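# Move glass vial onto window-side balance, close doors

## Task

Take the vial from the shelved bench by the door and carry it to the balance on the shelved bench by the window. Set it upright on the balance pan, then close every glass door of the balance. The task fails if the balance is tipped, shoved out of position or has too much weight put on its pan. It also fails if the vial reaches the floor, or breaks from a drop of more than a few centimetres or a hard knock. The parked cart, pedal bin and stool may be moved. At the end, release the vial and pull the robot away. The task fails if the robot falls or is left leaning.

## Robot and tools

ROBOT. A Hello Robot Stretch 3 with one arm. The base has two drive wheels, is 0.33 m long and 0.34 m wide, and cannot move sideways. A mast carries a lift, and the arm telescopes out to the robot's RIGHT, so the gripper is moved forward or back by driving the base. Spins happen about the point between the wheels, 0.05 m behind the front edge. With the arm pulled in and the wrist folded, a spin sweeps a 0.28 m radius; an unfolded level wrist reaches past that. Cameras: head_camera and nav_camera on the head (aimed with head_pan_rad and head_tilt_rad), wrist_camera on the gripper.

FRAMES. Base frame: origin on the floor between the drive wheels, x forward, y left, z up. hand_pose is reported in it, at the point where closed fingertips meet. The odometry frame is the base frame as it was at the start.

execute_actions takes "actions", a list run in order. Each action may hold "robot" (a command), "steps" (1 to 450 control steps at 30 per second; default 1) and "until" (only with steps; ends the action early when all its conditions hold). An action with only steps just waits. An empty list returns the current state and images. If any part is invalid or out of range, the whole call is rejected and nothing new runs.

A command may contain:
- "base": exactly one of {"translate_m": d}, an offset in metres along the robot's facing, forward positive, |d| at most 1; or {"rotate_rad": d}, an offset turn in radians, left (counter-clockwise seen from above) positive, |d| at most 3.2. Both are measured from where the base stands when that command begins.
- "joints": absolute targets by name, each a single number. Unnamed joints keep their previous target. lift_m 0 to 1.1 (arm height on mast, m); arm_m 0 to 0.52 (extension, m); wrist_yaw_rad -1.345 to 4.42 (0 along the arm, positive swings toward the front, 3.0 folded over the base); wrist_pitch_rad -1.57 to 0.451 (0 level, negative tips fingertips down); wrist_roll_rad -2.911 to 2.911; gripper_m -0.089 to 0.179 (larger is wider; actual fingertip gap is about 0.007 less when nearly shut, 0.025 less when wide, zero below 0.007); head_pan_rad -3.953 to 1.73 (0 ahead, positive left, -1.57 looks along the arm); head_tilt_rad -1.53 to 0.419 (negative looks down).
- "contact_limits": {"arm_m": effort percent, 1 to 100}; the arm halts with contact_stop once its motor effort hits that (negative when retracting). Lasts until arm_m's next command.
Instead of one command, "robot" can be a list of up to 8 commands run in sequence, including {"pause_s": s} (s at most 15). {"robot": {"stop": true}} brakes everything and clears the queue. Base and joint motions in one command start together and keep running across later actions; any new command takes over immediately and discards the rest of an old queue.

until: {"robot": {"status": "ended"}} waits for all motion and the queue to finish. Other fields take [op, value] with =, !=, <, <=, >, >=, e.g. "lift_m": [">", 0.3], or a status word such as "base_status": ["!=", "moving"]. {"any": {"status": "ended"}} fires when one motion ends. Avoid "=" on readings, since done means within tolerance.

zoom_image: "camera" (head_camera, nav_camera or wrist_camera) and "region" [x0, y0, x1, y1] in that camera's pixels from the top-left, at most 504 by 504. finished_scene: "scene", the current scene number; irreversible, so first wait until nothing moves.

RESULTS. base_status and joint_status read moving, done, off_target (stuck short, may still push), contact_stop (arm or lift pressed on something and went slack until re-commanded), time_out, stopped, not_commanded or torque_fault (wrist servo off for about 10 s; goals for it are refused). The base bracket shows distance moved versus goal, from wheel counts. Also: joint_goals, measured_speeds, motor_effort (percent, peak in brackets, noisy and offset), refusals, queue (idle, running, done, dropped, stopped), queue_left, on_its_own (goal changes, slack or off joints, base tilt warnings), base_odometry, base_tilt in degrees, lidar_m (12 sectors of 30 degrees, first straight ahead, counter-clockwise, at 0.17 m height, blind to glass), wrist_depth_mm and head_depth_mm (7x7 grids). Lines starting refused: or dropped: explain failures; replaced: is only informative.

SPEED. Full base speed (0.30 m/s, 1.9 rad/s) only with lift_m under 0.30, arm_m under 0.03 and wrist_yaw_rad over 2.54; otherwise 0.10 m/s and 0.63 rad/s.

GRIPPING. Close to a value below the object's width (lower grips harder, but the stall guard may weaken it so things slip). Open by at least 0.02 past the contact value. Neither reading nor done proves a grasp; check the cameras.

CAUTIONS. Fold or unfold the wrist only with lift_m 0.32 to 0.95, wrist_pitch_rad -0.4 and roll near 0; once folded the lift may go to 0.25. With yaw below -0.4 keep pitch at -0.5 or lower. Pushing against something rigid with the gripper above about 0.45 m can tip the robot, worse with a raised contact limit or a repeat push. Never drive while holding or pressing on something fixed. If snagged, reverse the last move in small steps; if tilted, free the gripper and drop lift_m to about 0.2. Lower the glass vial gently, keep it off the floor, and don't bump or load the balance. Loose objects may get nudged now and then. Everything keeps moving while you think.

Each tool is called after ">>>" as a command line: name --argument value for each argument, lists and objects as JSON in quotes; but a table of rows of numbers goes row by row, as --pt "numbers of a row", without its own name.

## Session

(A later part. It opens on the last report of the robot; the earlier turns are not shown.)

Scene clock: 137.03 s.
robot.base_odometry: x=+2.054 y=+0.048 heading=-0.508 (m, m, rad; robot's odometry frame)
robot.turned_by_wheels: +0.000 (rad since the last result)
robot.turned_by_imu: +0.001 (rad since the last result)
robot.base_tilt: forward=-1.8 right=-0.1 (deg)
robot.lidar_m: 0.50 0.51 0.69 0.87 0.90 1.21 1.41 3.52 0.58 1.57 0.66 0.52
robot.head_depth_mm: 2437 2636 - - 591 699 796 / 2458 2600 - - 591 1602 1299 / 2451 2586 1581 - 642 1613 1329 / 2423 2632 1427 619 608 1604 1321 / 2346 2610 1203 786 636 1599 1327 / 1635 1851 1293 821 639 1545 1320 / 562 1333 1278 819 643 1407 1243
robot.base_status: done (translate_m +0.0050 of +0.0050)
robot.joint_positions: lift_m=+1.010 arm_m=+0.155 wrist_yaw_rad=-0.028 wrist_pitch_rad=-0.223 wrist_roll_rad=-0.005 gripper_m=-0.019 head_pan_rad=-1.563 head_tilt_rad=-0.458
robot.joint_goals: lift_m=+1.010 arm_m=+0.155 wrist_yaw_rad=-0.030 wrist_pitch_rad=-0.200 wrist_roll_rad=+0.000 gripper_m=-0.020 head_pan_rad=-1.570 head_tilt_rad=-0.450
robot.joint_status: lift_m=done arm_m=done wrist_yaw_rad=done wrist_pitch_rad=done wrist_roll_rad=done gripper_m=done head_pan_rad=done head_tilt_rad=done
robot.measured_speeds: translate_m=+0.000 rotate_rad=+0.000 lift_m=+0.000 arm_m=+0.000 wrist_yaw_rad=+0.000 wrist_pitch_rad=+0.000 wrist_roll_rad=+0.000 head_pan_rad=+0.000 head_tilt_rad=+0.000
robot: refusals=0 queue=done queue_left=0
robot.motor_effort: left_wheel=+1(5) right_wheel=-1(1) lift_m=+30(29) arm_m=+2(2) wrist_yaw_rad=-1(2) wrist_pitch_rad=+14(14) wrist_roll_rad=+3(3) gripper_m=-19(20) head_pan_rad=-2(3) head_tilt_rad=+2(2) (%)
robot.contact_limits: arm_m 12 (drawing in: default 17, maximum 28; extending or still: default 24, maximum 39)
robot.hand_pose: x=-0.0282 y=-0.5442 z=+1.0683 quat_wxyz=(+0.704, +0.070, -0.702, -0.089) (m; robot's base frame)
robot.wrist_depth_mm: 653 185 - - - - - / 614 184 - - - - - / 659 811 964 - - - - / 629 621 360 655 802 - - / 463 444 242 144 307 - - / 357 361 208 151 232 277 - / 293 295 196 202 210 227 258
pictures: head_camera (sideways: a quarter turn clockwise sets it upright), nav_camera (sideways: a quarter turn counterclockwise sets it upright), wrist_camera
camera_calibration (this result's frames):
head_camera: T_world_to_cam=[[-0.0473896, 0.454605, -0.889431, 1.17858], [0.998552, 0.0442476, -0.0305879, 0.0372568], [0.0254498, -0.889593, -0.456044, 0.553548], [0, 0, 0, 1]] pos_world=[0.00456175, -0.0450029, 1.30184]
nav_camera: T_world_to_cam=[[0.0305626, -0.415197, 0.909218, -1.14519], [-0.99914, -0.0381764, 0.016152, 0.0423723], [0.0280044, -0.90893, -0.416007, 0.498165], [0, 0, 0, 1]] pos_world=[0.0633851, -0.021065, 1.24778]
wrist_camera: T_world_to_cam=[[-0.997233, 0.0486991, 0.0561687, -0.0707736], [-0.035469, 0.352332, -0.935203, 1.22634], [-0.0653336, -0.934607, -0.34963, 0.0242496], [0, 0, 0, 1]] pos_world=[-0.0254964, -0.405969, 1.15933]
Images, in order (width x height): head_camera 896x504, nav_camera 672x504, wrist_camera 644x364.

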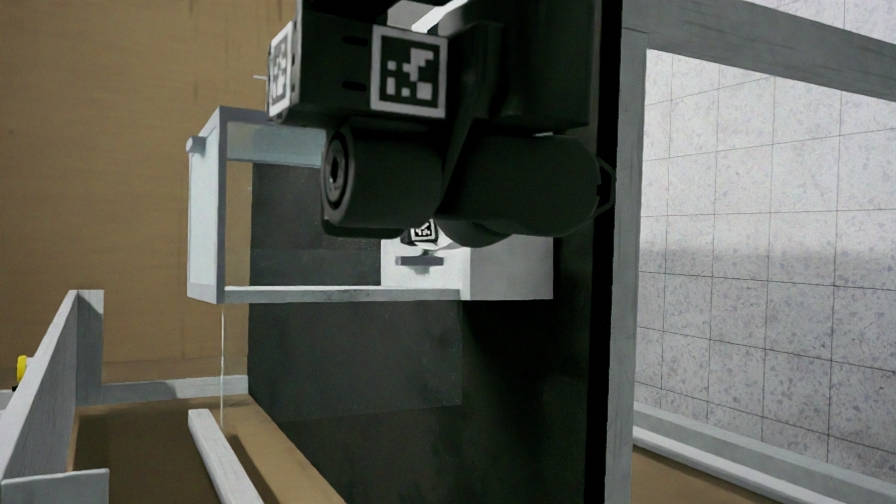

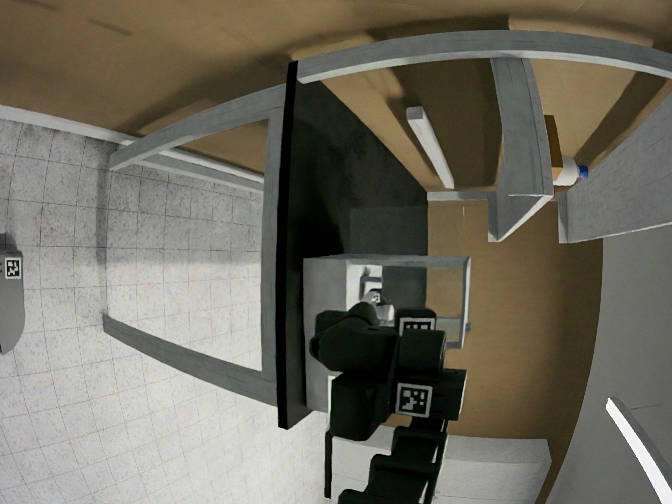

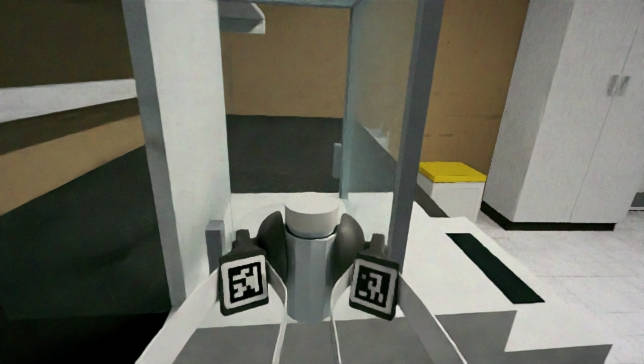

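>>> execute_actions --actions '[{"robot":{"joints":{"arm_m":0.258,"head_pan_rad":-1.5},"contact_limits":{"arm_m":10}},"steps":300,"until":{"robot":{"status":"ended"}}}]'

Scene clock: 142.77 s.
robot.base_odometry: x=+2.054 y=+0.048 heading=-0.508 (m, m, rad; robot's odometry frame)
robot.turned_by_wheels: +0.000 (rad since the last result)
robot.turned_by_imu: +0.001 (rad since the last result)
robot.base_tilt: forward=-2.0 right=+0.0 (deg)
robot.lidar_m: 0.50 0.51 0.69 0.87 0.90 1.21 1.41 3.50 0.58 1.57 0.65 0.52
robot.head_depth_mm: 2403 2546 - 586 609 1474 783 / 2424 2567 - 592 610 1564 1327 / 2436 2596 1522 595 608 1618 1328 / 2412 2592 1215 654 614 1611 1324 / 1717 2527 1303 822 643 1601 1323 / 752 1596 1293 822 650 1544 1316 / 432 1145 1168 818 649 1333 1224
robot.base_status: done (translate_m +0.0050 of +0.0050)
robot.joint_positions: lift_m=+1.010 arm_m=+0.258 wrist_yaw_rad=-0.028 wrist_pitch_rad=-0.223 wrist_roll_rad=-0.005 gripper_m=-0.019 head_pan_rad=-1.507 head_tilt_rad=-0.458
robot.joint_goals: lift_m=+1.010 arm_m=+0.258 wrist_yaw_rad=-0.030 wrist_pitch_rad=-0.200 wrist_roll_rad=+0.000 gripper_m=-0.020 head_pan_rad=-1.500 head_tilt_rad=-0.450
robot.joint_status: lift_m=done arm_m=done wrist_yaw_rad=done wrist_pitch_rad=done wrist_roll_rad=done gripper_m=done head_pan_rad=done head_tilt_rad=done
robot.measured_speeds: translate_m=+0.000 rotate_rad=+0.000 lift_m=+0.000 arm_m=+0.000 wrist_yaw_rad=+0.000 wrist_pitch_rad=+0.000 wrist_roll_rad=+0.000 head_pan_rad=+0.000 head_tilt_rad=+0.000
robot: refusals=0 queue=done queue_left=0
robot.motor_effort: left_wheel=+1(1) right_wheel=-1(1) lift_m=+29(29) arm_m=+2(2) wrist_yaw_rad=-1(1) wrist_pitch_rad=+14(14) wrist_roll_rad=+3(3) gripper_m=-19(20) head_pan_rad=+2(11) head_tilt_rad=+3(2) (%)
robot.contact_limits: arm_m 10 (drawing in: default 17, maximum 28; extending or still: default 24, maximum 39)
robot.hand_pose: x=-0.0283 y=-0.6472 z=+1.0683 quat_wxyz=(+0.704, +0.069, -0.702, -0.089) (m; robot's base frame)
robot.wrist_depth_mm: 107 151 - - - - 59 / 108 151 - - - - 63 / 107 150 - - - - 66 / 107 151 685 654 884 - - / 107 150 483 144 502 82 - / 107 150 227 151 235 83 - / 107 137 166 169 185 89 259
pictures: head_camera (sideways: a quarter turn clockwise sets it upright), nav_camera (sideways: a quarter turn counterclockwise sets it upright), wrist_camera
camera_calibration (this result's frames):
head_camera: T_world_to_cam=[[-0.0727527, 0.451229, -0.889438, 1.17874], [0.994512, 0.100053, -0.0305884, 0.0372821], [0.0751887, -0.886782, -0.456032, 0.553229], [0, 0, 0, 1]] pos_world=[0.00708236, -0.0450184, 1.30184]
nav_camera: T_world_to_cam=[[0.0537469, -0.412824, 0.909224, -1.14534], [-0.995439, -0.0940246, 0.0161524, 0.0423491], [0.0788213, -0.905945, -0.415994, 0.497839], [0, 0, 0, 1]] pos_world=[0.0644741, -0.0178272, 1.24779]
wrist_camera: T_world_to_cam=[[-0.997223, 0.048907, 0.0561687, -0.0656739], [-0.0353956, 0.35234, -0.935203, 1.26263], [-0.0655284, -0.934593, -0.34963, -0.0720102], [0, 0, 0, 1]] pos_world=[-0.0255186, -0.508965, 1.15933]
Images, in order (width x height): head_camera 896x504, nav_camera 672x504, wrist_camera 644x364.

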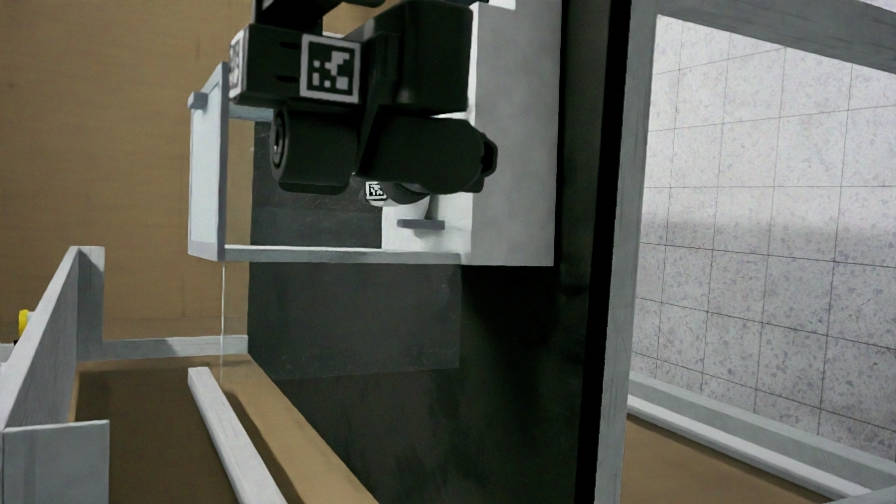

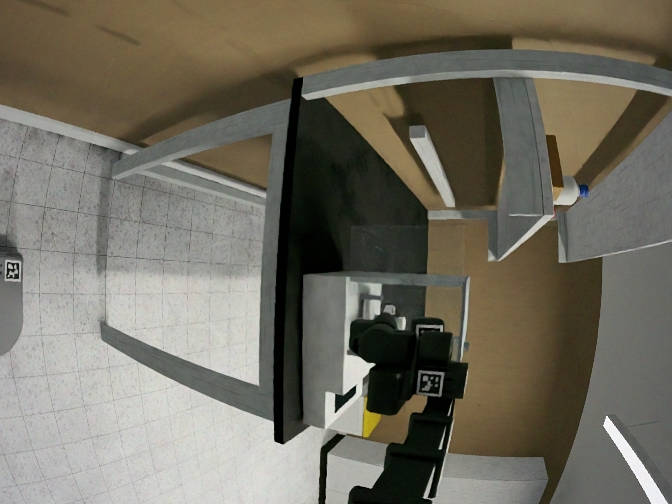

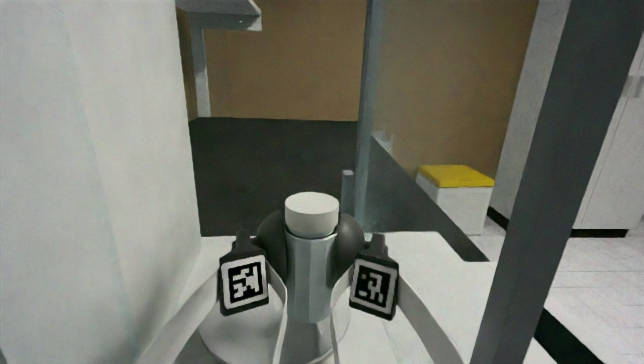

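>>> execute_actions --actions '[{"robot":{"base":{"translate_m":0.003},"joints":{"lift_m":1.0}},"steps":300,"until":{"robot":{"status":"ended"}}},{"steps":5}]'

Scene clock: 149.77 s.
robot.base_odometry: x=+2.057 y=+0.046 heading=-0.508 (m, m, rad; robot's odometry frame)
robot.turned_by_wheels: +0.000 (rad since the last result)
robot.turned_by_imu: +0.001 (rad since the last result)
robot.base_tilt: forward=-1.9 right=+0.0 (deg)
robot.lidar_m: 0.49 0.51 0.69 0.87 0.90 1.21 1.42 3.52 0.58 1.56 0.65 0.52
robot.head_depth_mm: 2394 2597 - - 609 1479 787 / 2419 2528 - - 608 1561 1325 / 2421 2612 1586 594 608 1598 1322 / 2395 2647 1206 653 613 1605 1316 / 1713 2502 1304 826 644 1594 1321 / 749 1579 1290 823 651 1514 1319 / 432 1136 1160 817 649 1321 1209
robot.base_status: done (translate_m +0.0030 of +0.0030)
robot.joint_positions: lift_m=+1.000 arm_m=+0.258 wrist_yaw_rad=-0.028 wrist_pitch_rad=-0.223 wrist_roll_rad=-0.005 gripper_m=-0.019 head_pan_rad=-1.507 head_tilt_rad=-0.458
robot.joint_goals: lift_m=+1.000 arm_m=+0.258 wrist_yaw_rad=-0.030 wrist_pitch_rad=-0.200 wrist_roll_rad=+0.000 gripper_m=-0.020 head_pan_rad=-1.500 head_tilt_rad=-0.450
robot.joint_status: lift_m=done arm_m=done wrist_yaw_rad=done wrist_pitch_rad=done wrist_roll_rad=done gripper_m=done head_pan_rad=done head_tilt_rad=done
robot.measured_speeds: translate_m=+0.000 rotate_rad=+0.000 lift_m=+0.000 arm_m=+0.000 wrist_yaw_rad=+0.000 wrist_pitch_rad=+0.000 wrist_roll_rad=+0.000 head_pan_rad=+0.000 head_tilt_rad=+0.000
robot: refusals=0 queue=done queue_left=0
robot.motor_effort: left_wheel=+2(5) right_wheel=-1(3) lift_m=+22(30) arm_m=+2(2) wrist_yaw_rad=-1(0) wrist_pitch_rad=+14(14) wrist_roll_rad=+3(3) gripper_m=-20(18) head_pan_rad=+2(3) head_tilt_rad=+3(3) (%)
robot.contact_limits: arm_m 10 (drawing in: default 17, maximum 28; extending or still: default 24, maximum 39)
robot.hand_pose: x=-0.0283 y=-0.6472 z=+1.0586 quat_wxyz=(+0.704, +0.069, -0.702, -0.089) (m; robot's base frame)
robot.wrist_depth_mm: 103 145 - - - - 61 / 103 144 - - - - 64 / 103 145 - - - - 67 / 103 144 659 619 787 - 72 / 103 144 271 144 285 465 - / 103 143 212 152 221 87 - / 103 131 158 159 173 92 228
pictures: head_camera (sideways: a quarter turn clockwise sets it upright), nav_camera (sideways: a quarter turn counterclockwise sets it upright), wrist_camera
camera_calibration (this result's frames):
head_camera: T_world_to_cam=[[-0.0727526, 0.451229, -0.889438, 1.17874], [0.994512, 0.100053, -0.0305884, 0.0372821], [0.0751885, -0.886782, -0.456032, 0.553229], [0, 0, 0, 1]] pos_world=[0.00708235, -0.0450184, 1.30184]
nav_camera: T_world_to_cam=[[0.0537468, -0.412824, 0.909224, -1.14534], [-0.995439, -0.0940243, 0.0161524, 0.0423491], [0.078821, -0.905945, -0.415994, 0.497839], [0, 0, 0, 1]] pos_world=[0.0644741, -0.0178272, 1.24779]
wrist_camera: T_world_to_cam=[[-0.997223, 0.0489073, 0.0561687, -0.0651299], [-0.0353955, 0.35234, -0.935203, 1.25358], [-0.0655287, -0.934593, -0.34963, -0.0753964], [0, 0, 0, 1]] pos_world=[-0.0255186, -0.508966, 1.14965]
Images, in order (width x height): head_camera 896x504, nav_camera 672x504, wrist_camera 644x364.

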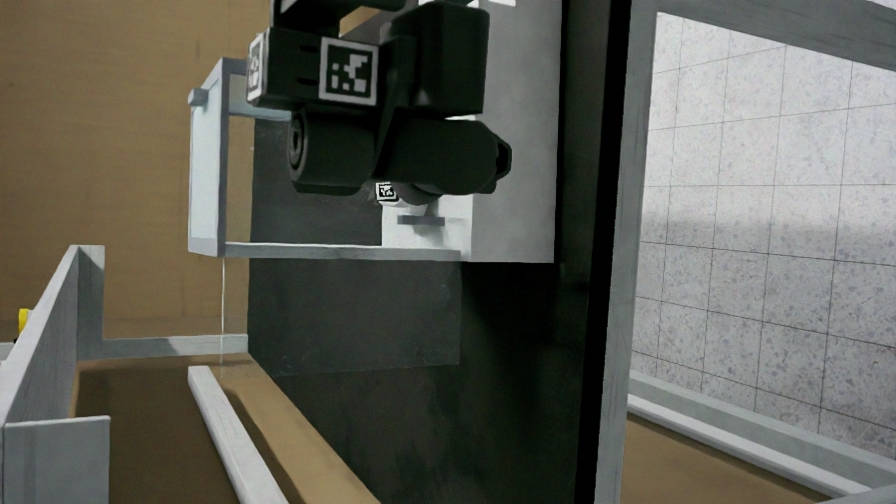

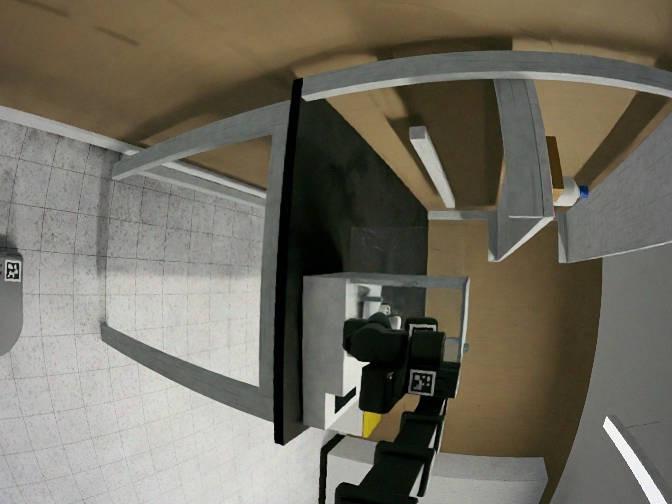

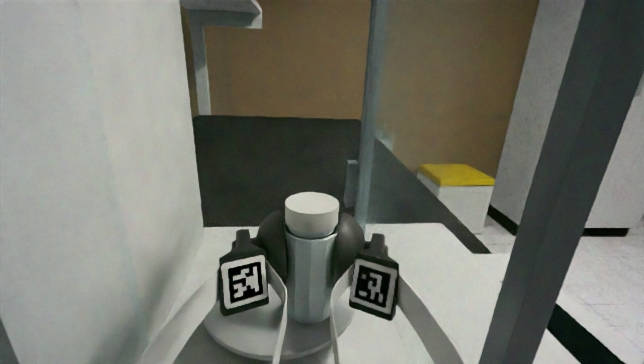

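>>> execute_actions --actions '[{"robot":{"joints":{"arm_m":0.27},"contact_limits":{"arm_m":10}},"steps":300,"until":{"robot":{"status":"ended"}}},{"steps":5}]'

>>> zoom_image --camera "wrist_camera" --region '[180, 200, 440, 364]'

Scene clock: 153.93 s.
robot.base_odometry: x=+2.057 y=+0.046 heading=-0.508 (m, m, rad; robot's odometry frame)
robot.turned_by_wheels: +0.000 (rad since the last result)
robot.turned_by_imu: +0.001 (rad since the last result)
robot.base_tilt: forward=-1.8 right=+0.0 (deg)
robot.lidar_m: 0.49 0.51 0.69 0.87 0.90 1.21 1.41 3.48 0.58 1.55 0.65 0.52
robot.head_depth_mm: 2405 2581 - 590 608 1477 789 / 2398 2537 - 591 610 1553 1326 / 2447 2620 1586 594 608 1606 1328 / 2399 2616 1218 653 614 1594 1325 / 1727 2505 1310 827 644 1602 1316 / 747 1582 1287 821 651 1497 1311 / 431 1134 1159 817 649 1334 1210
robot.base_status: done (translate_m +0.0030 of +0.0030)
robot.joint_positions: lift_m=+1.000 arm_m=+0.270 wrist_yaw_rad=-0.028 wrist_pitch_rad=-0.223 wrist_roll_rad=-0.005 gripper_m=-0.019 head_pan_rad=-1.507 head_tilt_rad=-0.458
robot.joint_goals: lift_m=+1.000 arm_m=+0.270 wrist_yaw_rad=-0.030 wrist_pitch_rad=-0.200 wrist_roll_rad=+0.000 gripper_m=-0.020 head_pan_rad=-1.500 head_tilt_rad=-0.450
robot.joint_status: lift_m=done arm_m=done wrist_yaw_rad=done wrist_pitch_rad=done wrist_roll_rad=done gripper_m=done head_pan_rad=done head_tilt_rad=done
robot.measured_speeds: translate_m=+0.000 rotate_rad=+0.000 lift_m=+0.000 arm_m=+0.000 wrist_yaw_rad=+0.000 wrist_pitch_rad=+0.000 wrist_roll_rad=+0.000 head_pan_rad=+0.000 head_tilt_rad=+0.000
robot: refusals=0 queue=done queue_left=0
robot.motor_effort: left_wheel=+2(2) right_wheel=-1(1) lift_m=+22(22) arm_m=+2(1) wrist_yaw_rad=-1(1) wrist_pitch_rad=+14(14) wrist_roll_rad=+3(3) gripper_m=-19(20) head_pan_rad=+2(2) head_tilt_rad=+3(4) (%)
robot.contact_limits: arm_m 10 (drawing in: default 17, maximum 28; extending or still: default 24, maximum 39)
robot.hand_pose: x=-0.0283 y=-0.6592 z=+1.0586 quat_wxyz=(+0.704, +0.069, -0.702, -0.089) (m; robot's base frame)
robot.wrist_depth_mm: 104 147 - - - - - / 104 146 - - - - - / 104 146 - - - - 60 / 104 145 660 638 781 - 60 / 104 146 273 144 284 - 62 / 104 146 211 152 222 231 66 / 104 133 153 157 174 168 209
pictures: head_camera (sideways: a quarter turn clockwise sets it upright), nav_camera (sideways: a quarter turn counterclockwise sets it upright), wrist_camera
camera_calibration (this result's frames):
head_camera: T_world_to_cam=[[-0.0727527, 0.451229, -0.889438, 1.17874], [0.994512, 0.100053, -0.0305884, 0.0372821], [0.0751887, -0.886782, -0.456032, 0.553229], [0, 0, 0, 1]] pos_world=[0.00708236, -0.0450184, 1.30184]
nav_camera: T_world_to_cam=[[0.0537469, -0.412824, 0.909224, -1.14534], [-0.995439, -0.0940246, 0.0161524, 0.0423491], [0.0788213, -0.905945, -0.415994, 0.497839], [0, 0, 0, 1]] pos_world=[0.0644741, -0.0178272, 1.24779]
wrist_camera: T_world_to_cam=[[-0.997223, 0.0489071, 0.0561686, -0.064543], [-0.0353954, 0.35234, -0.935203, 1.25781], [-0.0655284, -0.934593, -0.34963, -0.0866112], [0, 0, 0, 1]] pos_world=[-0.0255186, -0.520966, 1.14965]
Images, in order (width x height): head_camera 896x504, nav_camera 672x504, wrist_camera 644x364.

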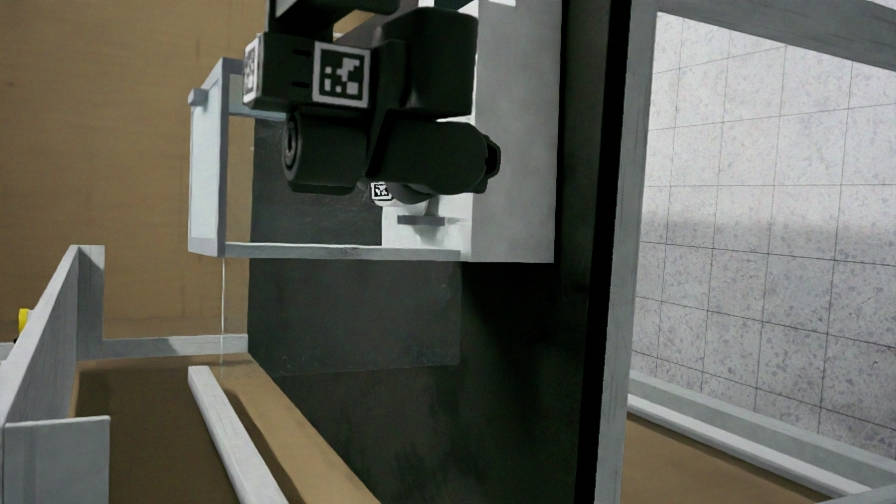

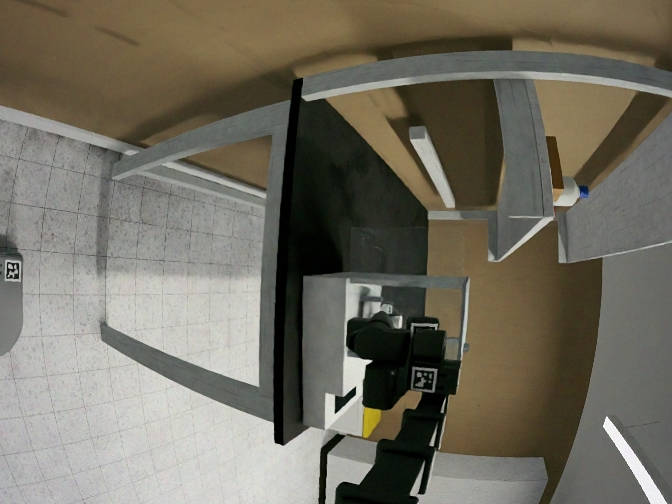

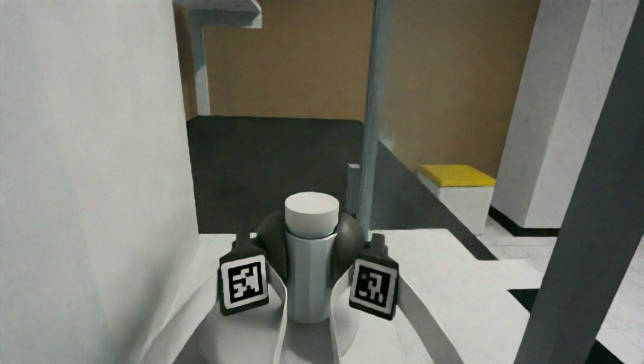

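Region (180, 200, 440, 364) of wrist_camera's 644x364 image, scaled by 1.938; it fills the top 318 rows of this view, and the rest is white.

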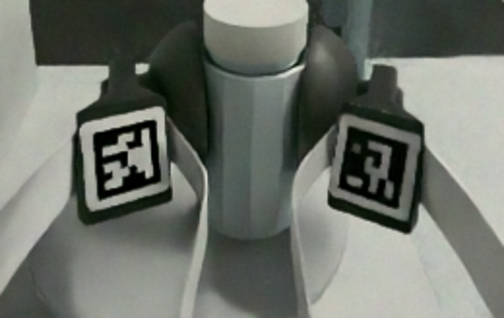

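>>> execute_actions --actions '[{"robot":{"joints":{"lift_m":0.998}},"steps":20},{"robot":{"joints":{"gripper_m":0.025}},"steps":20},{"robot":{"joints":{"gripper_m":0.05}},"steps":25}]'

Scene clock: 157.67 s.
robot.base_odometry: x=+2.057 y=+0.046 heading=-0.508 (m, m, rad; robot's odometry frame)
robot.turned_by_wheels: +0.000 (rad since the last result)
robot.turned_by_imu: +0.001 (rad since the last result)
robot.base_tilt: forward=-1.8 right=+0.0 (deg)
robot.lidar_m: 0.49 0.51 0.69 0.87 0.90 1.21 1.41 3.49 0.58 1.55 0.66 0.51
robot.head_depth_mm: 2356 2568 - 590 608 1477 786 / 2428 2560 - 592 609 1561 1328 / 2437 2601 1587 596 608 1610 1332 / 2412 2634 1215 653 613 1599 1332 / 1706 2543 1302 823 644 1596 1318 / 749 1579 1295 823 650 1511 1316 / 432 1135 1162 817 651 1326 1208
robot.base_status: done (translate_m +0.0030 of +0.0030)
robot.joint_positions: lift_m=+0.998 arm_m=+0.270 wrist_yaw_rad=-0.029 wrist_pitch_rad=-0.223 wrist_roll_rad=-0.005 gripper_m=+0.050 head_pan_rad=-1.507 head_tilt_rad=-0.458
robot.joint_goals: lift_m=+0.998 arm_m=+0.270 wrist_yaw_rad=-0.030 wrist_pitch_rad=-0.200 wrist_roll_rad=+0.000 gripper_m=+0.050 head_pan_rad=-1.500 head_tilt_rad=-0.450
robot.joint_status: lift_m=done arm_m=done wrist_yaw_rad=done wrist_pitch_rad=done wrist_roll_rad=done gripper_m=moving head_pan_rad=done head_tilt_rad=done
robot.measured_speeds: translate_m=+0.000 rotate_rad=+0.000 lift_m=+0.000 arm_m=+0.000 wrist_yaw_rad=+0.000 wrist_pitch_rad=+0.000 wrist_roll_rad=+0.000 head_pan_rad=+0.000 head_tilt_rad=+0.000
robot: refusals=0 queue=running queue_left=0
robot.motor_effort: left_wheel=+2(2) right_wheel=-2(1) lift_m=+23(22) arm_m=+2(2) wrist_yaw_rad=-1(1) wrist_pitch_rad=+14(14) wrist_roll_rad=+3(3) gripper_m=+3(80) head_pan_rad=+2(4) head_tilt_rad=+3(3) (%)
robot.contact_limits: arm_m 10 (drawing in: default 17, maximum 28; extending or still: default 24, maximum 39)
robot.hand_pose: x=-0.0286 y=-0.6592 z=+1.0566 quat_wxyz=(+0.703, +0.069, -0.702, -0.089) (m; robot's base frame)
robot.wrist_depth_mm: 105 146 - - - - - / 105 147 - - - - - / 104 146 - - - - 60 / 104 147 661 624 747 - 60 / 104 146 381 145 489 - 62 / 104 146 - 154 218 227 66 / 104 134 154 157 170 167 206
pictures: head_camera (sideways: a quarter turn clockwise sets it upright), nav_camera (sideways: a quarter turn counterclockwise sets it upright), wrist_camera
camera_calibration (this result's frames):
head_camera: T_world_to_cam=[[-0.0727526, 0.451229, -0.889438, 1.17874], [0.994512, 0.100053, -0.0305884, 0.0372821], [0.0751886, -0.886782, -0.456032, 0.553229], [0, 0, 0, 1]] pos_world=[0.00708235, -0.0450184, 1.30184]
nav_camera: T_world_to_cam=[[0.0537468, -0.412824, 0.909224, -1.14534], [-0.995439, -0.0940244, 0.0161524, 0.0423491], [0.0788212, -0.905945, -0.415994, 0.497839], [0, 0, 0, 1]] pos_world=[0.0644741, -0.0178272, 1.24779]
wrist_camera: T_world_to_cam=[[-0.997155, 0.0502676, 0.0561687, -0.0638641], [-0.0349147, 0.352388, -0.935203, 1.25596], [-0.0668036, -0.934503, -0.34963, -0.0873126], [0, 0, 0, 1]] pos_world=[-0.0256636, -0.52097, 1.14764]
Images, in order (width x height): head_camera 896x504, nav_camera 672x504, wrist_camera 644x364.

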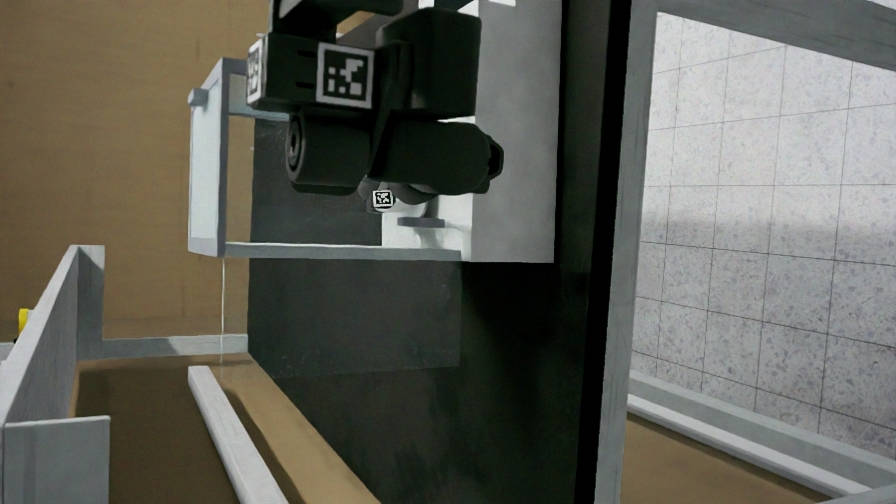

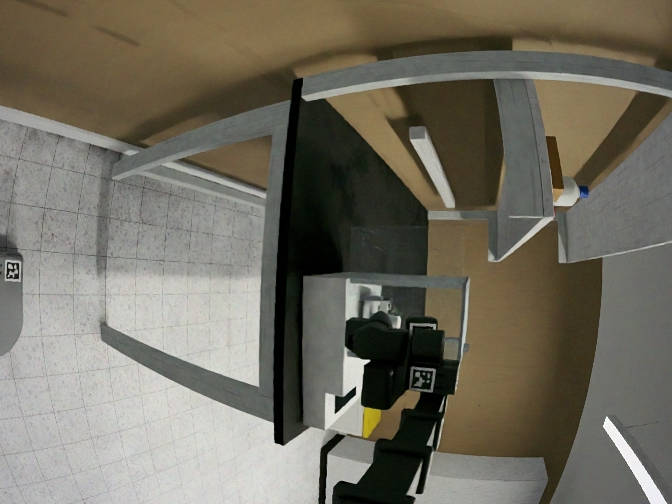

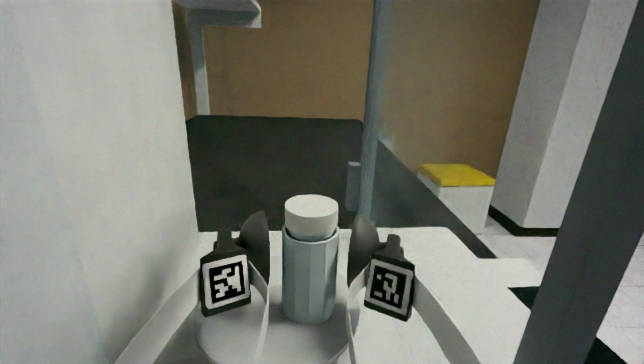

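>>> execute_actions --actions '[{"robot":[{"joints":{"arm_m":0.225},"contact_limits":{"arm_m":10}},{"joints":{"gripper_m":0.02}},{"joints":{"arm_m":0.11},"contact_limits":{"arm_m":10}},{"base":{"translate_m":0.055},"joints":{"gripper_m":0.045}}],"steps":300,"until":{"robot":{"status":"ended"}}}]'

Scene clock: 166.47 s.
robot.base_odometry: x=+2.105 y=+0.020 heading=-0.508 (m, m, rad; robot's odometry frame)
robot.turned_by_wheels: +0.000 (rad since the last result)
robot.turned_by_imu: +0.001 (rad since the last result)
robot.base_tilt: forward=-1.8 right=+0.0 (deg)
robot.lidar_m: 0.44 0.45 0.61 0.87 0.90 1.21 1.47 3.49 0.60 1.33 0.63 0.46
robot.head_depth_mm: 2401 2529 1474 - - 1513 1331 / 2410 2584 1337 - - 1522 1339 / 2420 2559 1133 - - 1538 1324 / 2395 2641 1311 827 631 1605 1323 / 578 2032 1300 825 641 1609 1316 / 428 1356 1291 824 652 1461 1254 / 432 1048 1042 816 649 1184 890
robot.base_status: done (translate_m +0.0550 of +0.0550)
robot.joint_positions: lift_m=+0.998 arm_m=+0.110 wrist_yaw_rad=-0.029 wrist_pitch_rad=-0.223 wrist_roll_rad=-0.005 gripper_m=+0.045 head_pan_rad=-1.507 head_tilt_rad=-0.458
robot.joint_goals: lift_m=+0.998 arm_m=+0.110 wrist_yaw_rad=-0.030 wrist_pitch_rad=-0.200 wrist_roll_rad=+0.000 gripper_m=+0.045 head_pan_rad=-1.500 head_tilt_rad=-0.450
robot.joint_status: lift_m=done arm_m=done wrist_yaw_rad=done wrist_pitch_rad=done wrist_roll_rad=done gripper_m=done head_pan_rad=done head_tilt_rad=done
robot.measured_speeds: translate_m=+0.000 rotate_rad=+0.000 lift_m=+0.000 arm_m=+0.000 wrist_yaw_rad=+0.000 wrist_pitch_rad=+0.000 wrist_roll_rad=+0.000 head_pan_rad=+0.000 head_tilt_rad=+0.000
robot: refusals=0 queue=done queue_left=0
robot.motor_effort: left_wheel=+2(5) right_wheel=-1(4) lift_m=+22(23) arm_m=-2(2) wrist_yaw_rad=-1(0) wrist_pitch_rad=+14(14) wrist_roll_rad=+3(3) gripper_m=-1(79) head_pan_rad=+3(2) head_tilt_rad=+3(3) (%)
robot.contact_limits: arm_m 10 (drawing in: default 17, maximum 28; extending or still: default 24, maximum 39)
robot.hand_pose: x=-0.0287 y=-0.4996 z=+1.0566 quat_wxyz=(+0.703, +0.069, -0.702, -0.089) (m; robot's base frame)
robot.wrist_depth_mm: 592 888 - - - - - / 547 845 - - - - - / 572 893 - - - - - / 573 648 662 361 378 - - / 435 449 483 271 281 289 - / 343 347 - 236 249 256 284 / 278 282 285 252 266 279 288
pictures: head_camera (sideways: a quarter turn clockwise sets it upright), nav_camera (sideways: a quarter turn counterclockwise sets it upright), wrist_camera
camera_calibration (this result's frames):
head_camera: T_world_to_cam=[[-0.0728028, 0.451198, -0.88945, 1.17875], [0.9945, 0.100166, -0.0305893, 0.0372834], [0.075291, -0.886785, -0.456009, 0.553198], [0, 0, 0, 1]] pos_world=[0.00708751, -0.0450183, 1.30185]
nav_camera: T_world_to_cam=[[0.0537926, -0.412794, 0.909235, -1.14536], [-0.995428, -0.094138, 0.0161532, 0.042348], [0.0789256, -0.905947, -0.415971, 0.497808], [0, 0, 0, 1]] pos_world=[0.0644763, -0.017822, 1.24779]
wrist_camera: T_world_to_cam=[[-0.997144, 0.0504877, 0.0561673, -0.0718264], [-0.0348395, 0.352342, -0.935223, 1.19975], [-0.0670073, -0.934509, -0.349576, 0.0617213], [0, 0, 0, 1]] pos_world=[-0.0256866, -0.361418, 1.14765]
Images, in order (width x height): head_camera 896x504, nav_camera 672x504, wrist_camera 644x364.

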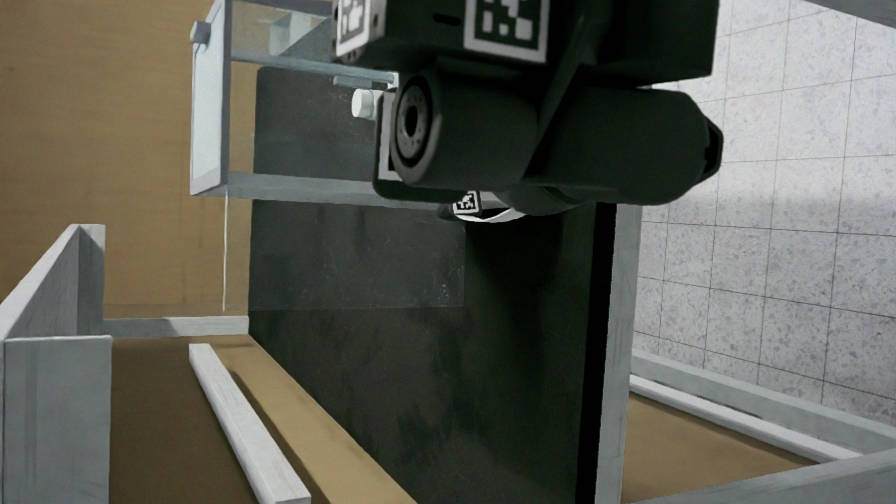

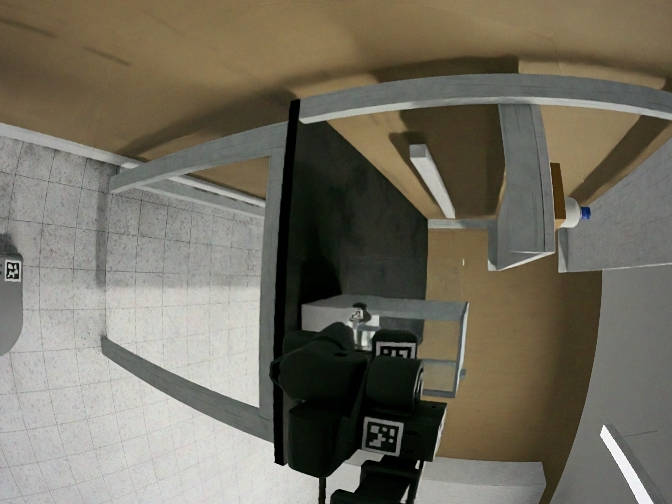

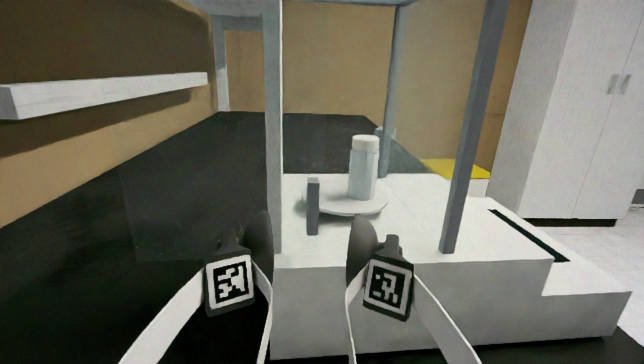

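>>> execute_actions --actions '[{"robot":[{"joints":{"arm_m":0.151},"contact_limits":{"arm_m":7}},{"base":{"translate_m":-0.04}}],"steps":300,"until":{"robot":{"status":"ended"}}}]'

Scene clock: 172.13 s.
robot.base_odometry: x=+2.070 y=+0.039 heading=-0.508 (m, m, rad; robot's odometry frame)
robot.turned_by_wheels: +0.000 (rad since the last result)
robot.turned_by_imu: +0.001 (rad since the last result)
robot.base_tilt: forward=-1.9 right=-0.1 (deg)
robot.lidar_m: 0.48 0.49 0.67 0.87 0.90 1.21 1.43 3.50 0.58 1.50 0.65 0.50
robot.head_depth_mm: 2402 2559 2726 - - 1571 803 / 2429 2534 1456 - - 1558 1329 / 2432 2584 1442 - 608 1608 1327 / 2417 2653 1216 749 629 1598 1328 / 1716 2427 1304 825 641 1601 1324 / 547 1524 1292 823 652 1511 1286 / 432 1106 1124 817 650 1305 1161
robot.base_status: done (translate_m -0.0400 of -0.0400)
robot.joint_positions: lift_m=+0.998 arm_m=+0.151 wrist_yaw_rad=-0.027 wrist_pitch_rad=-0.223 wrist_roll_rad=-0.005 gripper_m=+0.045 head_pan_rad=-1.507 head_tilt_rad=-0.458
robot.joint_goals: lift_m=+0.998 arm_m=+0.151 wrist_yaw_rad=-0.030 wrist_pitch_rad=-0.200 wrist_roll_rad=+0.000 gripper_m=+0.045 head_pan_rad=-1.500 head_tilt_rad=-0.450
robot.joint_status: lift_m=done arm_m=done wrist_yaw_rad=done wrist_pitch_rad=done wrist_roll_rad=done gripper_m=done head_pan_rad=done head_tilt_rad=done
robot.measured_speeds: translate_m=+0.000 rotate_rad=+0.000 lift_m=+0.000 arm_m=+0.000 wrist_yaw_rad=+0.000 wrist_pitch_rad=+0.000 wrist_roll_rad=+0.000 head_pan_rad=+0.000 head_tilt_rad=+0.000
robot: refusals=0 queue=done queue_left=0
robot.motor_effort: left_wheel=+3(3) right_wheel=-3(4) lift_m=+23(23) arm_m=+2(2) wrist_yaw_rad=-1(2) wrist_pitch_rad=+14(14) wrist_roll_rad=+3(3) gripper_m=-2(2) head_pan_rad=+3(3) head_tilt_rad=+3(4) (%)
robot.contact_limits: arm_m 7 (drawing in: default 17, maximum 28; extending or still: default 24, maximum 39)
robot.hand_pose: x=-0.0281 y=-0.5402 z=+1.0566 quat_wxyz=(+0.704, +0.070, -0.702, -0.088) (m; robot's base frame)
robot.wrist_depth_mm: 635 903 256 - - - - / 596 849 254 - - - - / 642 922 253 - - - - / 604 641 253 360 376 - - / 441 449 204 259 281 392 - / 341 348 - 209 214 218 - / 279 281 197 204 212 224 238
pictures: head_camera (sideways: a quarter turn clockwise sets it upright), nav_camera (sideways: a quarter turn counterclockwise sets it upright), wrist_camera
camera_calibration (this result's frames):
head_camera: T_world_to_cam=[[-0.0728028, 0.451197, -0.88945, 1.17875], [0.9945, 0.100166, -0.0305893, 0.0372834], [0.0752911, -0.886785, -0.456008, 0.553197], [0, 0, 0, 1]] pos_world=[0.00708751, -0.0450183, 1.30185]
nav_camera: T_world_to_cam=[[0.0537926, -0.412793, 0.909235, -1.14536], [-0.995428, -0.0941382, 0.0161532, 0.042348], [0.0789258, -0.905947, -0.41597, 0.497807], [0, 0, 0, 1]] pos_world=[0.0644763, -0.017822, 1.24779]
wrist_camera: T_world_to_cam=[[-0.997261, 0.0481125, 0.0561682, -0.0704854], [-0.0356795, 0.352258, -0.935223, 1.214], [-0.0647816, -0.934666, -0.349576, 0.0238342], [0, 0, 0, 1]] pos_world=[-0.0254336, -0.401971, 1.14765]
Images, in order (width x height): head_camera 896x504, nav_camera 672x504, wrist_camera 644x364.

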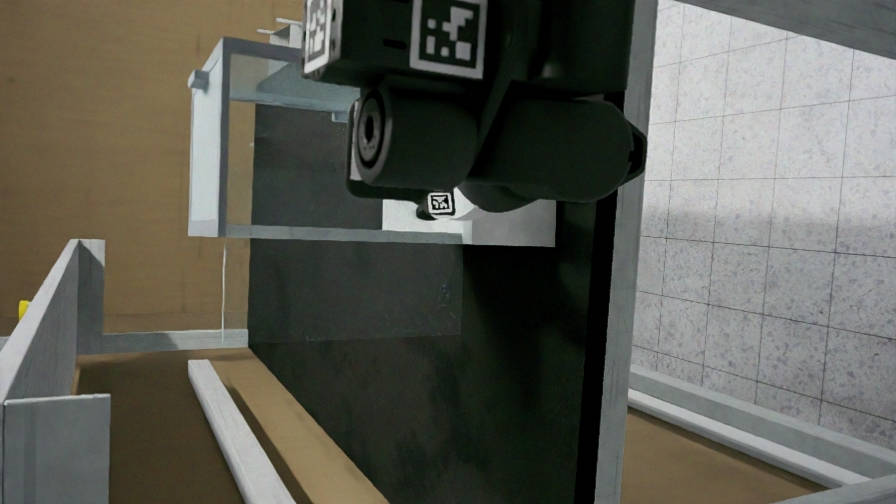

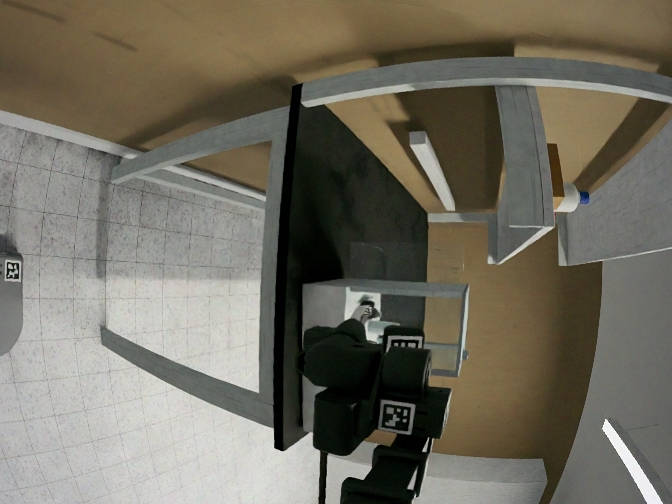

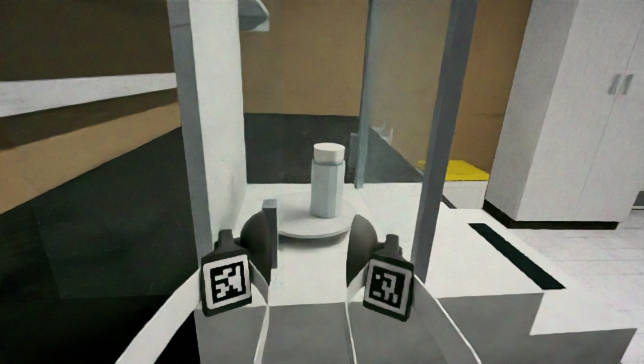

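>>> execute_actions --actions '[{"robot":[{"base":{"translate_m":-0.065},"joints":{"head_pan_rad":-1.4}}],"steps":300,"until":{"robot":{"status":"ended"}}}]'

Scene clock: 175.17 s.
robot.base_odometry: x=+2.013 y=+0.071 heading=-0.508 (m, m, rad; robot's odometry frame)
robot.turned_by_wheels: +0.000 (rad since the last result)
robot.turned_by_imu: +0.001 (rad since the last result)
robot.base_tilt: forward=-1.9 right=+0.0 (deg)
robot.lidar_m: 0.54 0.56 0.76 0.87 0.90 1.21 1.37 3.82 0.56 0.60 0.69 0.57
robot.head_depth_mm: 2369 2504 1339 - - 1525 767 / 2399 2513 1337 - - 1562 1329 / 2425 2583 1318 624 608 1597 1322 / 1746 2485 1120 716 630 1611 1321 / 1095 1756 1302 827 654 1611 1316 / 551 1267 1247 822 669 1457 1284 / 451 1028 1052 817 677 1237 1101
robot.base_status: done (translate_m -0.0650 of -0.0650)
robot.joint_positions: lift_m=+0.998 arm_m=+0.151 wrist_yaw_rad=-0.027 wrist_pitch_rad=-0.223 wrist_roll_rad=-0.005 gripper_m=+0.045 head_pan_rad=-1.407 head_tilt_rad=-0.458
robot.joint_goals: lift_m=+0.998 arm_m=+0.151 wrist_yaw_rad=-0.030 wrist_pitch_rad=-0.200 wrist_roll_rad=+0.000 gripper_m=+0.045 head_pan_rad=-1.400 head_tilt_rad=-0.450
robot.joint_status: lift_m=done arm_m=done wrist_yaw_rad=done wrist_pitch_rad=done wrist_roll_rad=done gripper_m=done head_pan_rad=done head_tilt_rad=done
robot.measured_speeds: translate_m=+0.000 rotate_rad=+0.000 lift_m=+0.000 arm_m=+0.000 wrist_yaw_rad=+0.000 wrist_pitch_rad=+0.000 wrist_roll_rad=+0.000 head_pan_rad=+0.000 head_tilt_rad=+0.000
robot: refusals=0 queue=done queue_left=0
robot.motor_effort: left_wheel=+2(4) right_wheel=-2(7) lift_m=+23(22) arm_m=+2(2) wrist_yaw_rad=-2(1) wrist_pitch_rad=+14(14) wrist_roll_rad=+3(3) gripper_m=-2(1) head_pan_rad=+3(12) head_tilt_rad=+4(2) (%)
robot.contact_limits: arm_m 7 (drawing in: default 17, maximum 28; extending or still: default 24, maximum 39)
robot.hand_pose: x=-0.0281 y=-0.5402 z=+1.0566 quat_wxyz=(+0.704, +0.070, -0.702, -0.088) (m; robot's base frame)
robot.wrist_depth_mm: 161 233 - - - - - / 172 233 - - - - - / 629 232 - 938 - - - / 573 232 298 361 - - - / 422 231 255 273 333 - - / 339 199 - 205 243 288 - / 278 193 201 210 221 235 -
pictures: head_camera (sideways: a quarter turn clockwise sets it upright), nav_camera (sideways: a quarter turn counterclockwise sets it upright), wrist_camera
camera_calibration (this result's frames):
head_camera: T_world_to_cam=[[-0.117374, 0.441704, -0.88945, 1.17903], [0.979581, 0.198707, -0.0305893, 0.0373744], [0.163229, -0.874879, -0.456008, 0.552661], [0, 0, 0, 1]] pos_world=[0.0115658, -0.0446962, 1.30185]
nav_camera: T_world_to_cam=[[0.0946338, -0.405384, 0.909235, -1.1456], [-0.981105, -0.192801, 0.0161532, 0.0422606], [0.168753, -0.893583, -0.41597, 0.497259], [0, 0, 0, 1]] pos_world=[0.0659609, -0.0119199, 1.24779]
wrist_camera: T_world_to_cam=[[-0.997264, 0.0480583, 0.0561676, -0.0705008], [-0.0356981, 0.352256, -0.935223, 1.21399], [-0.0647305, -0.934669, -0.349576, 0.0238343], [0, 0, 0, 1]] pos_world=[-0.0254278, -0.401971, 1.14765]
Images, in order (width x height): head_camera 896x504, nav_camera 672x504, wrist_camera 644x364.

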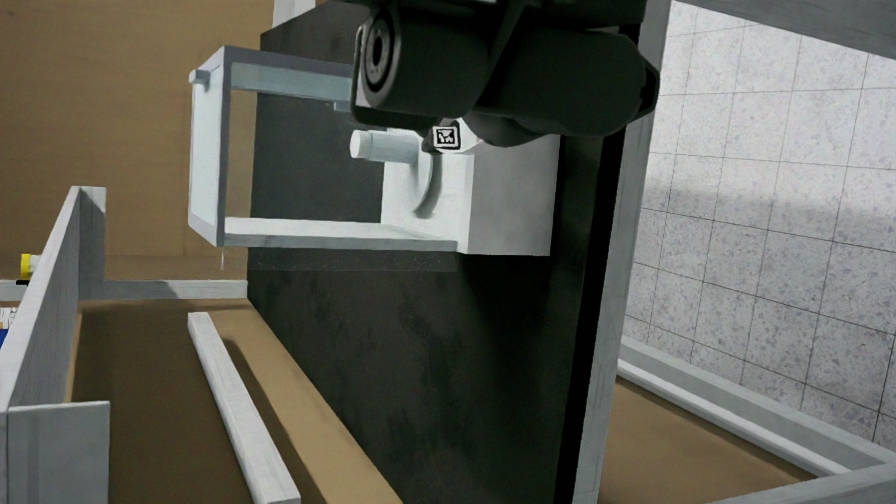

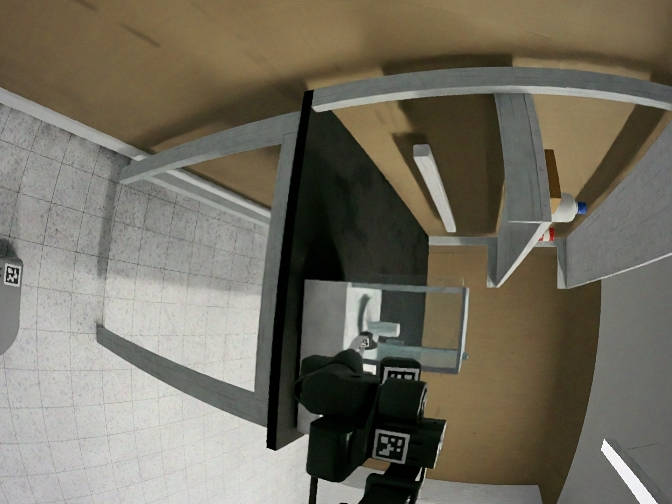

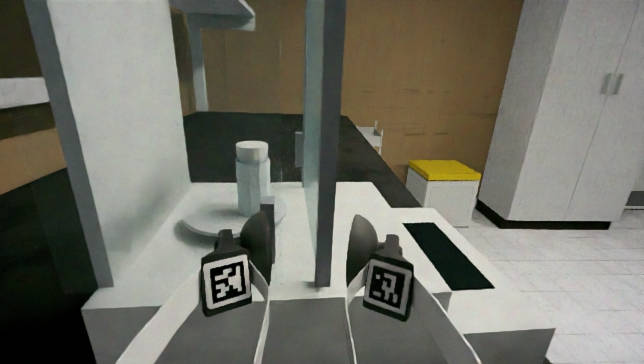

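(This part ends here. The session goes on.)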